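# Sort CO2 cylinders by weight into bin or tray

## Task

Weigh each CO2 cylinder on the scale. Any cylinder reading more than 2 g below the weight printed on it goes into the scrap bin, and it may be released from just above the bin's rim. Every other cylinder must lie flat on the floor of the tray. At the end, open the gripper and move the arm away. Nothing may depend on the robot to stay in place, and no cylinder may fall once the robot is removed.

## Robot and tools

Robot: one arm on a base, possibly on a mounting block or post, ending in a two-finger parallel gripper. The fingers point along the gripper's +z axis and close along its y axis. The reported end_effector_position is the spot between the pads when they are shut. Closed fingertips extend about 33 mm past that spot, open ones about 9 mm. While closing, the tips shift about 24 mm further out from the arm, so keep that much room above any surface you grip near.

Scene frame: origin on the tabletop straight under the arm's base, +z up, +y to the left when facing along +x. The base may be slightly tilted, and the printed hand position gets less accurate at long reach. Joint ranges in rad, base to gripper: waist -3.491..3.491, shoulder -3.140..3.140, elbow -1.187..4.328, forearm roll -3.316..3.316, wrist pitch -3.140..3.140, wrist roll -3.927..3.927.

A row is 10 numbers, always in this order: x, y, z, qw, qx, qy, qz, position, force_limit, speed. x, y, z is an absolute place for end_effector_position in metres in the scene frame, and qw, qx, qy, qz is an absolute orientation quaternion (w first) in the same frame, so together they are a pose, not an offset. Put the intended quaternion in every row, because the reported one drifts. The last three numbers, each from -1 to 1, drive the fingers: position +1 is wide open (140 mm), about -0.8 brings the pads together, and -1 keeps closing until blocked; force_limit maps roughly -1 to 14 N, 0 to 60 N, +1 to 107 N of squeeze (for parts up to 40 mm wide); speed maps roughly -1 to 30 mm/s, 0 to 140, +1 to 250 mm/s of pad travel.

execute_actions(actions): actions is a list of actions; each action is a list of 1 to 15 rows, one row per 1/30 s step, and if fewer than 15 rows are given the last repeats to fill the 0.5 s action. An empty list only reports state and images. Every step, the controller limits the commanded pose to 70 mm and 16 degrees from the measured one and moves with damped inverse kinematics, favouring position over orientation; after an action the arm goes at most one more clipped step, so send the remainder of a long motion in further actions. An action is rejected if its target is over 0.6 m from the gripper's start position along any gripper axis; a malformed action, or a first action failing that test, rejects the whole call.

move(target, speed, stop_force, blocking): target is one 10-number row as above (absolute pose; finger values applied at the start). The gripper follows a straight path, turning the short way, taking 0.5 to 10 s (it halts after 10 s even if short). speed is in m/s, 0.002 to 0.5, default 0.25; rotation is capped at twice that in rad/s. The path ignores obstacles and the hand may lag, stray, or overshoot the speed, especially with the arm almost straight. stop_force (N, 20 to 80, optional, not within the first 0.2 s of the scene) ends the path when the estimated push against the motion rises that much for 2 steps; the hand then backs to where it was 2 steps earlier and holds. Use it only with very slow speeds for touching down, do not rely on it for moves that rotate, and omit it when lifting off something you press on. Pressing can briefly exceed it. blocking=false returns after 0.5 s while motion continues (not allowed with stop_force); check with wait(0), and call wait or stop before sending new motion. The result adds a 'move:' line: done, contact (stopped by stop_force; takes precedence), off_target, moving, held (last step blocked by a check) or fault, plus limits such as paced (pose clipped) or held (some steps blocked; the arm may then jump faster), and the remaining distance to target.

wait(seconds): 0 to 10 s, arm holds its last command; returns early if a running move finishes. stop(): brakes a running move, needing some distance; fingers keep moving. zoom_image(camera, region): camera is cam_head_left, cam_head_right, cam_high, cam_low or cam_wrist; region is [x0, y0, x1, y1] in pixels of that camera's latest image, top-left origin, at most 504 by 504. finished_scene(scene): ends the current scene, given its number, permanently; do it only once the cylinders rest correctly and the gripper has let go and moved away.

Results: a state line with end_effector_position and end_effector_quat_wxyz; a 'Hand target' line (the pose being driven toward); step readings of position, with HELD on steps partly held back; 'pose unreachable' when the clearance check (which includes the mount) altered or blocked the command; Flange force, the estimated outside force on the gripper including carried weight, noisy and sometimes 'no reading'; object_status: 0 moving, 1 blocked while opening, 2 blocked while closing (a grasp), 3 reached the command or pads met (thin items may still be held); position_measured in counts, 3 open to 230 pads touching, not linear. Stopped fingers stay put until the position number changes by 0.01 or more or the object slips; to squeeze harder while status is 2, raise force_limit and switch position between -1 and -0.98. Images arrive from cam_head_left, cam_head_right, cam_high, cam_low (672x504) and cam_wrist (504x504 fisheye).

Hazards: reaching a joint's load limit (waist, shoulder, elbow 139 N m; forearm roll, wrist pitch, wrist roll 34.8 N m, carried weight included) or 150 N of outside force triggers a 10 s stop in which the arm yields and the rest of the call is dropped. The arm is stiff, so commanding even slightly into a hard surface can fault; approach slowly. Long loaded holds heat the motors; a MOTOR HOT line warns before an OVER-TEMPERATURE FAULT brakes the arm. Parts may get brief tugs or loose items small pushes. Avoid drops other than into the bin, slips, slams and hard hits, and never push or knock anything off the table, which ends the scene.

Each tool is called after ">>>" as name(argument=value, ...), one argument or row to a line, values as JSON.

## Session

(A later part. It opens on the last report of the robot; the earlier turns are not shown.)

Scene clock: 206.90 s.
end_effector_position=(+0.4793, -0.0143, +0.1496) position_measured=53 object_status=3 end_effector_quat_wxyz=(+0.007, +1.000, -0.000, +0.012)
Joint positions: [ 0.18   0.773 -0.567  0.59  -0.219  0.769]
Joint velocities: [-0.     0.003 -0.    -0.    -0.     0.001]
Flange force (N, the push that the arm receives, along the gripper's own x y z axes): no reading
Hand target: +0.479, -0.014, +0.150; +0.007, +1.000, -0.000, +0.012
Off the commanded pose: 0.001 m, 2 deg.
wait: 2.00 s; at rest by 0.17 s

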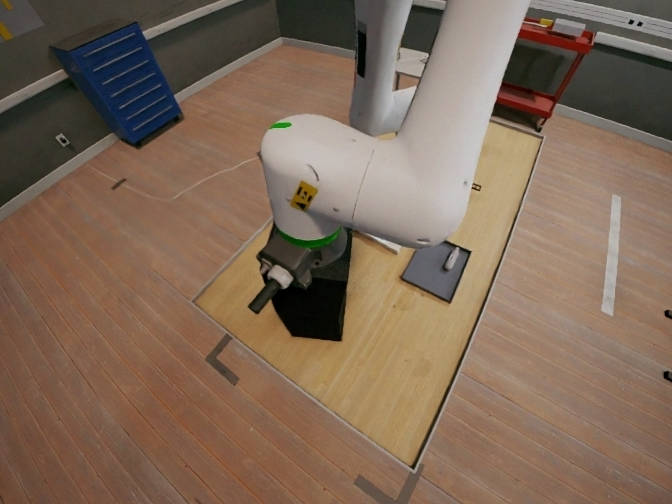

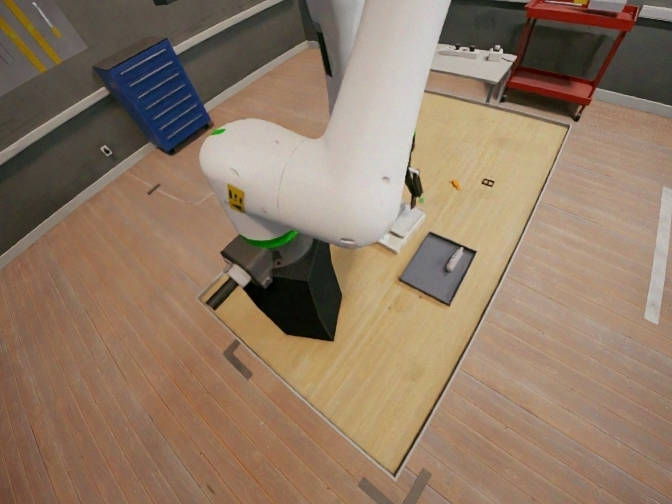

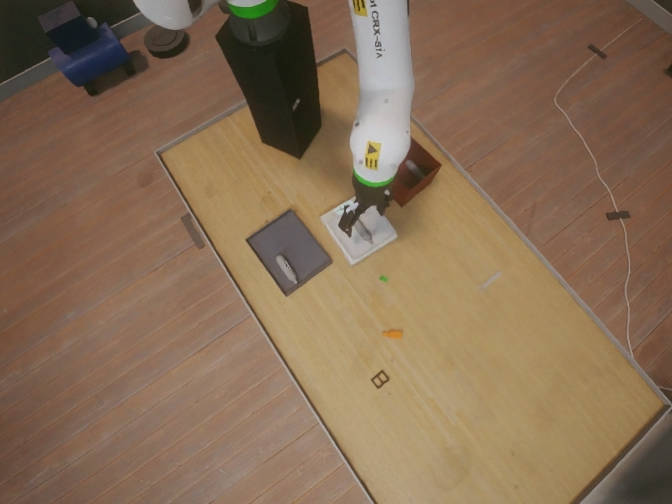

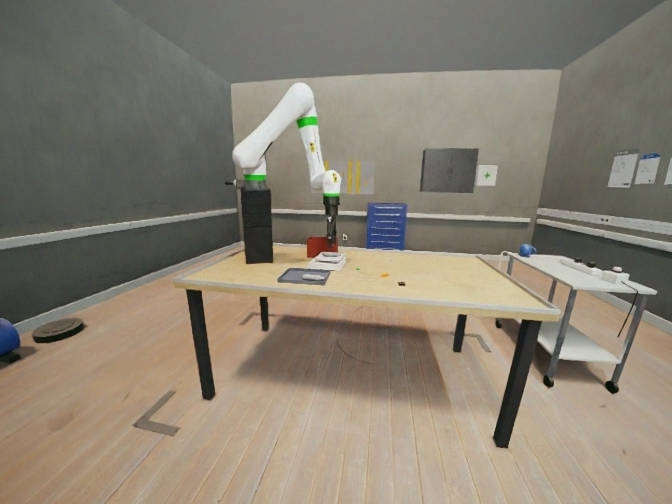

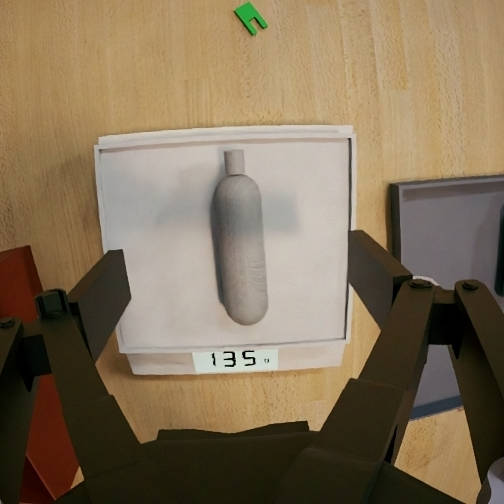

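Scrap.

>>> execute_actions(
  actions=[
    [[0.485,-0.016,0.13,0,1,0,0,0,0,0]],
    [[0.485,-0.016,0.109,0,1,0,0,0,0,0]],
    [[0.485,-0.016,0.109,0,1,0,0,-1,0,0]],
    [[0.485,-0.016,0.109,0,1,0,0,-1,0,0]],
    [[0.485,-0.014,0.17,0,1,0,0,-1,0,0]],
  ],
)

>>> move(
  target=[0.46,0.08,0.23,0,1,0,0,-1,0,0],
)

>>> move(
  target=[0.39,0.25,0.2,0,1,0,0,-1,0,0],
)

>>> execute_actions(
  actions=[
    [[0.39,0.25,0.165,0,1,0,0,-1,0,0]],
    [[0.39,0.25,0.13,0,1,0,0,-1,0,0]],
    [[0.39,0.25,0.13,0,1,0,0,-0.35,0,0]],
    [[0.39,0.25,0.2,0,1,0,0,-0.35,0,0]],
    [[0.39,0.25,0.26,0,1,0,0,-0.35,0,0]],
  ],
)

Scene clock: 216.07 s.
end_effector_position=(+0.4848, -0.0133, +0.1697) position_measured=193 object_status=2 end_effector_quat_wxyz=(+0.001, +1.000, +0.000, +0.001)
Joint positions: [ 0.204  0.743 -0.478  0.322 -0.34   1.017]
Joint velocities: [-0.022  0.001  0.096 -0.194 -0.101  0.211]
Flange force (N, the push that the arm receives, along the gripper's own x y z axes): [-3.4 3.5 -1.5]
Flange force at the end of the 1st action (N, along the gripper's axes at the end of the call): no reading
Flange force at the end of the 2nd action (N, along the gripper's axes at the end of the call): no reading
Flange force at the end of the 3rd action (N, along the gripper's axes at the end of the call): no reading
Flange force at the end of the 4th action (N, along the gripper's axes at the end of the call): no reading
Hand target: +0.485, -0.014, +0.170; +0.000, +1.000, +0.000, +0.000
Off the commanded pose: 0.001 m, 0 deg.
Step readings (end_effector_position; steps 1 to 15: 1st action; 16 to 30: 2nd action; 31 to 45: 3rd action; 46 to 60: 4th action; 61 to 75: 5th action):
0: (+0.4793, -0.0143, +0.1496)
1: (+0.4794, -0.0143, +0.1494)
2: (+0.4797, -0.0143, +0.1481)
4: (+0.4816, -0.0150, +0.1399)
8: (+0.4842, -0.0159, +0.1307)
15: (+0.4848, -0.0157, +0.1300)
16: (+0.4849, -0.0157, +0.1298)
17: (+0.4847, -0.0158, +0.1281)
19: (+0.4838, -0.0160, +0.1185)
23: (+0.4851, -0.0158, +0.1097)
30: (+0.4850, -0.0160, +0.1090)
31: (+0.4850, -0.0160, +0.1090)
32: (+0.4849, -0.0160, +0.1090)
34: (+0.4850, -0.0160, +0.1090)
38: (+0.4850, -0.0160, +0.1090)
45: (+0.4850, -0.0160, +0.1090)
46: (+0.4850, -0.0160, +0.1090)
47: (+0.4850, -0.0160, +0.1090)
49: (+0.4850, -0.0160, +0.1090)
53: (+0.4850, -0.0160, +0.1090)
60: (+0.4850, -0.0160, +0.1090)
61: (+0.4851, -0.0160, +0.1092)
62: (+0.4853, -0.0160, +0.1109)
64: (+0.4856, -0.0157, +0.1213)
68: (+0.4840, -0.0139, +0.1554)
75: end_effector_position above

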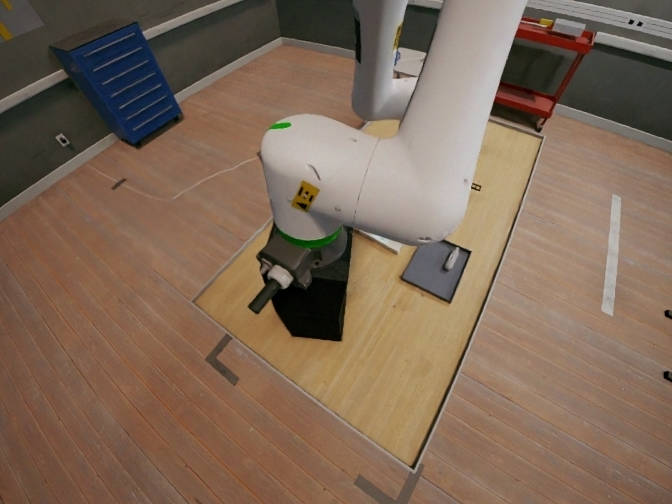

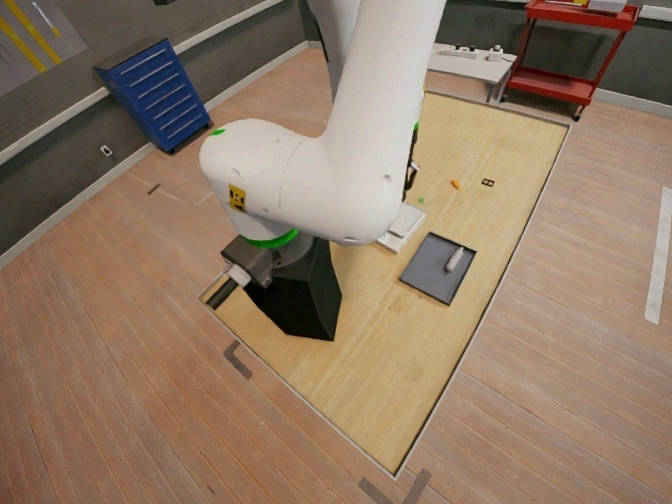

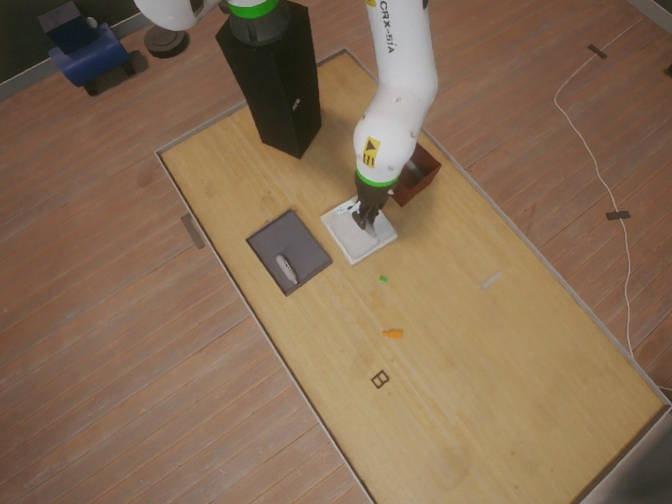

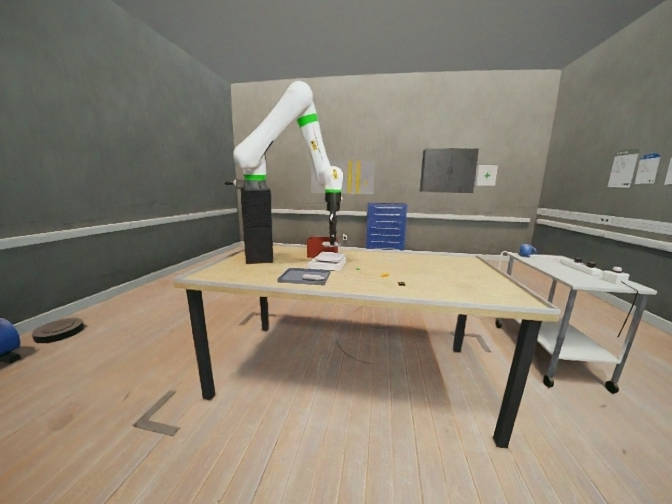

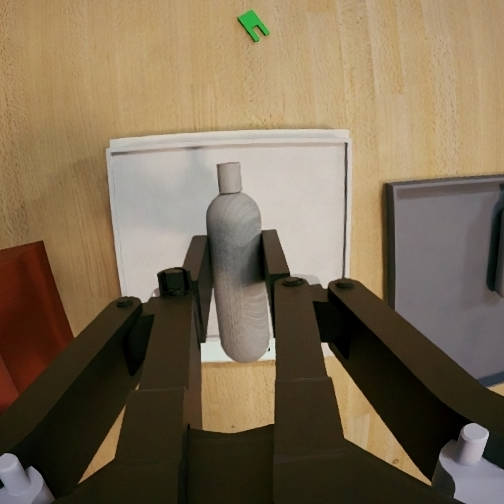

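Scene clock: 217.00 s.
end_effector_position=(+0.4601, +0.0796, +0.2299) position_measured=193 object_status=2 end_effector_quat_wxyz=(+0.000, +1.000, -0.000, +0.000)
Joint positions: [ 0.433  0.604 -0.525  0.246 -0.454  0.87 ]
Joint velocities: [ 0.001 -0.001 -0.     0.    -0.001  0.001]
Flange force (N, the push that the arm receives, along the gripper's own x y z axes): [-6.6 1.2 -3.2]
Hand target: +0.460, +0.080, +0.230; +0.000, +1.000, +0.000, +0.000
Off the commanded pose: 0.000 m, 0 deg.
move: done

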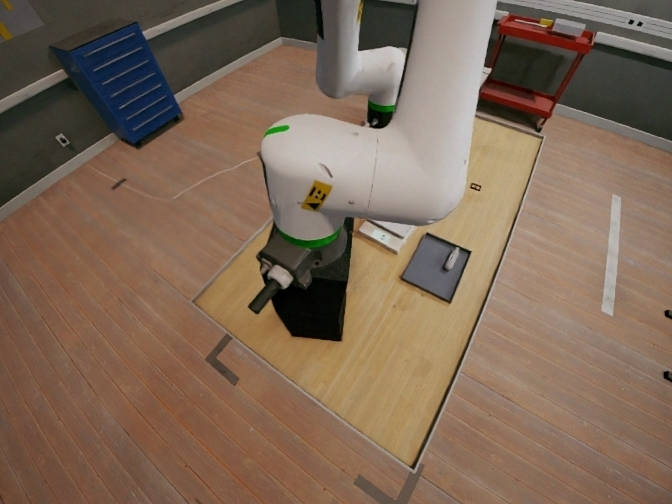

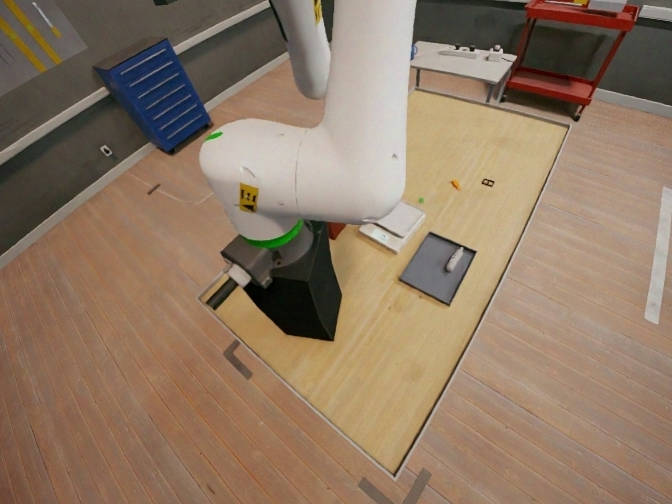

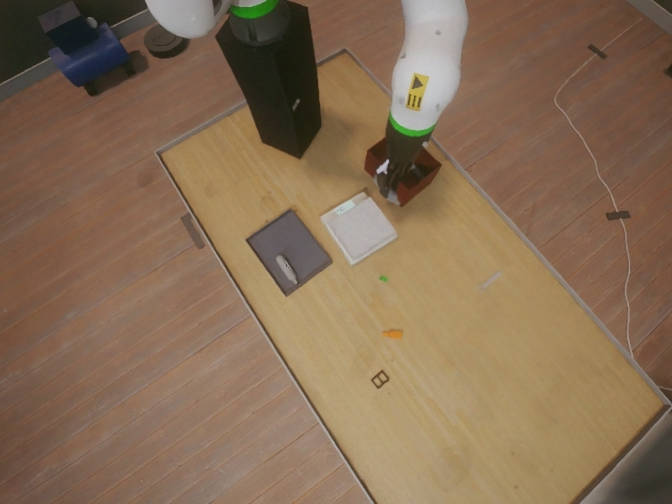

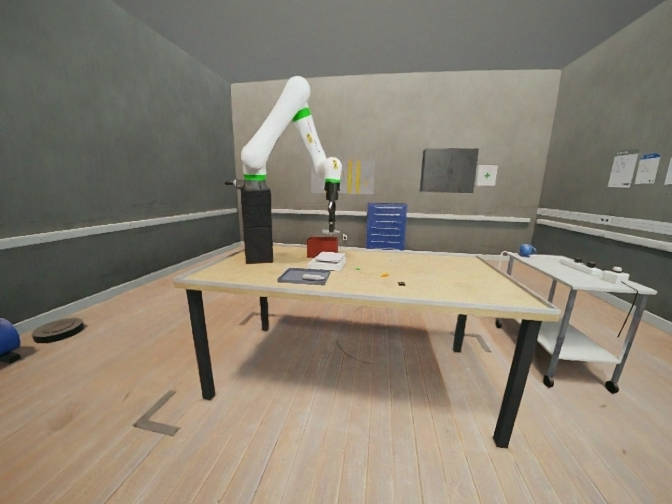

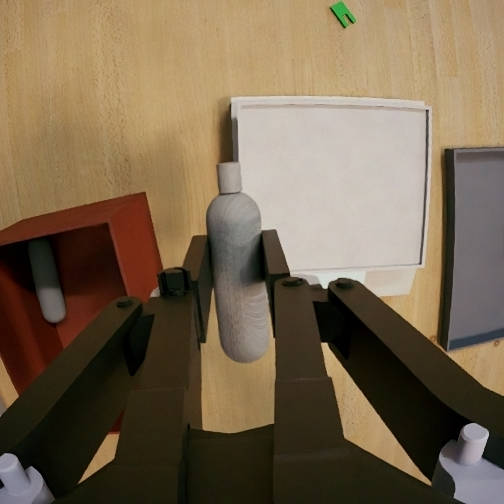

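Scene clock: 218.23 s.
end_effector_position=(+0.3904, +0.2492, +0.2001) position_measured=193 object_status=2 end_effector_quat_wxyz=(+0.001, +1.000, -0.000, +0.001)
Joint positions: [ 0.82   0.724 -0.507  0.264 -0.393  0.458]
Joint velocities: [ 0.001 -0.    -0.002  0.003  0.001 -0.004]
Flange force (N, the push that the arm receives, along the gripper's own x y z axes): [-5.4 2.8 -1.0]
Hand target: +0.390, +0.249, +0.200; +0.001, +1.000, -0.000, +0.001
Off the commanded pose: 0.001 m, 0 deg.
move: done

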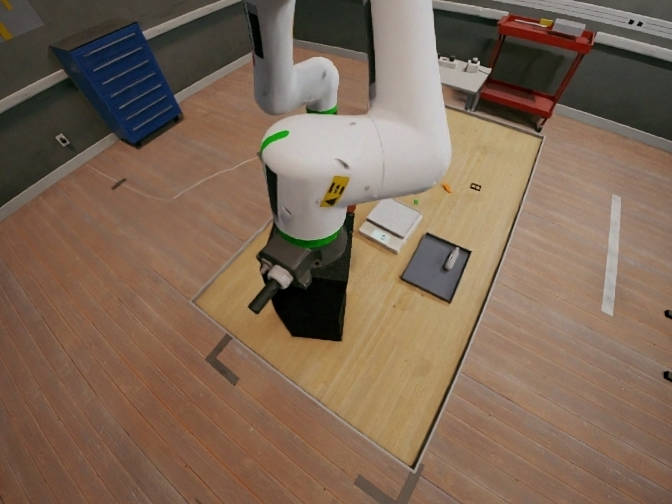

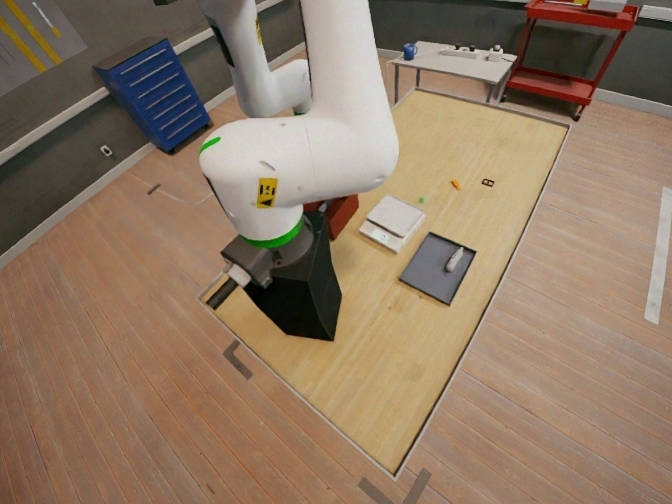

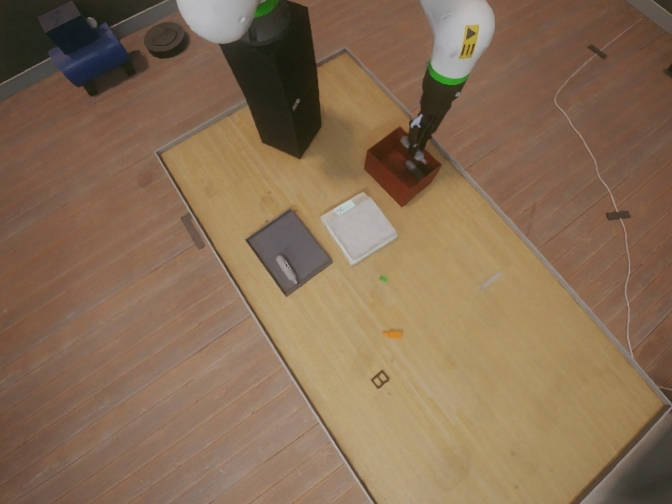

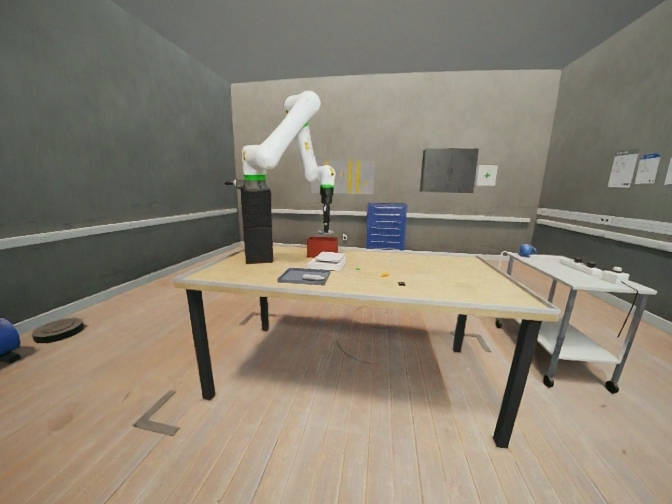

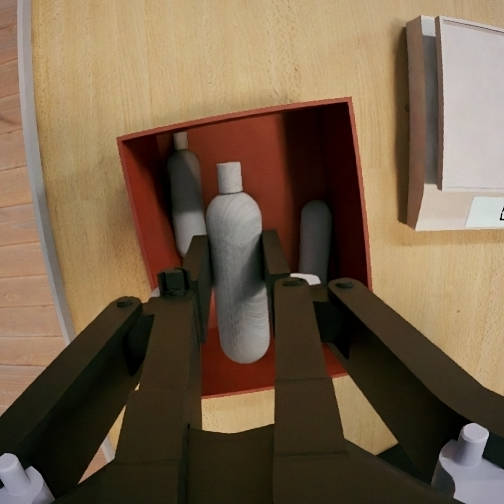

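Scene clock: 220.73 s.
end_effector_position=(+0.3899, +0.2501, +0.2597) position_measured=173 object_status=3 end_effector_quat_wxyz=(+0.000, +1.000, +0.000, -0.000)
Joint positions: [ 0.839  0.584 -0.505  0.193 -0.532  0.518]
Joint velocities: [ 0.    -0.004  0.003 -0.003 -0.007  0.004]
Flange force (N, the push that the arm receives, along the gripper's own x y z axes): [-3.0 -1.0 -2.1]
Flange force at the end of the 1st action (N, along the gripper's axes at the end of the call): [-6.3 2.5 -6.0]
Flange force at the end of the 2nd action (N, along the gripper's axes at the end of the call): no reading
Flange force at the end of the 3rd action (N, along the gripper's axes at the end of the call): no reading
Flange force at the end of the 4th action (N, along the gripper's axes at the end of the call): [-3.3 -1.3 -2.3]
Hand target: +0.390, +0.250, +0.260; -0.000, +1.000, +0.000, -0.000
Off the commanded pose: 0.000 m, 0 deg.
Step readings (end_effector_position; steps 1 to 15: 1st action; 16 to 30: 2nd action; 31 to 45: 3rd action; 46 to 60: 4th action; 61 to 75: 5th action):
0: (+0.3904, +0.2492, +0.2001)
1: (+0.3904, +0.2492, +0.1999)
2: (+0.3906, +0.2494, +0.1982)
4: (+0.3902, +0.2492, +0.1876)
8: (+0.3889, +0.2494, +0.1672)
15: (+0.3901, +0.2500, +0.1651)
16: (+0.3901, +0.2500, +0.1649)
17: (+0.3903, +0.2503, +0.1633)
19: (+0.3900, +0.2505, +0.1529)
23: (+0.3888, +0.2497, +0.1324)
30: (+0.3900, +0.2500, +0.1301)
31: (+0.3900, +0.2500, +0.1301)
32: (+0.3900, +0.2500, +0.1300)
34: (+0.3900, +0.2500, +0.1300)
38: (+0.3900, +0.2500, +0.1300)
45: (+0.3900, +0.2500, +0.1300)
46: (+0.3901, +0.2501, +0.1302)
47: (+0.3904, +0.2501, +0.1319)
49: (+0.3907, +0.2503, +0.1422)
53: (+0.3891, +0.2503, +0.1793)
60: (+0.3896, +0.2504, +0.1995)
61: (+0.3896, +0.2502, +0.1998)
62: (+0.3891, +0.2494, +0.2014)
64: (+0.3882, +0.2487, +0.2120)
68: (+0.3893, +0.2502, +0.2470)
75: end_effector_position above

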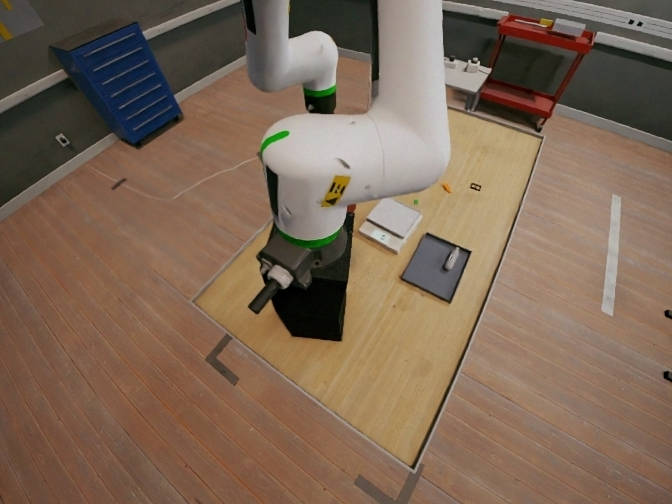

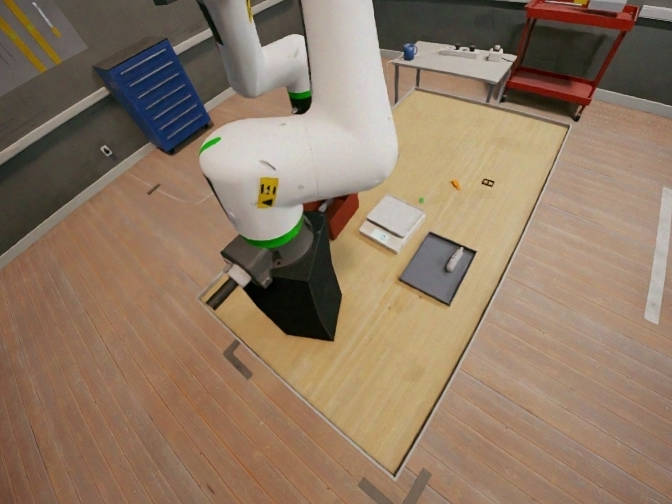

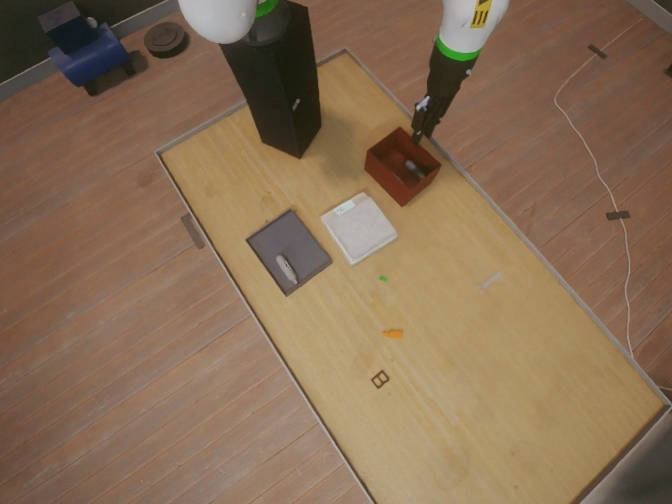

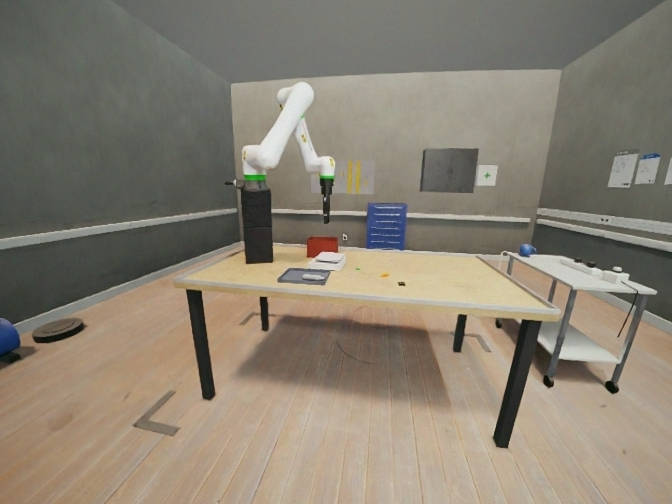

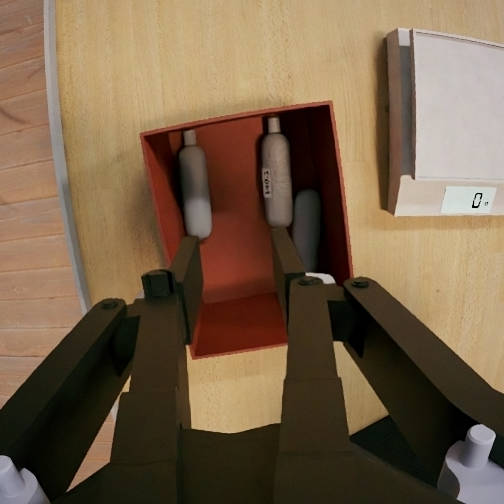

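>>> finished_scene(
  scene=2,
)

The scene is finished: the task was done.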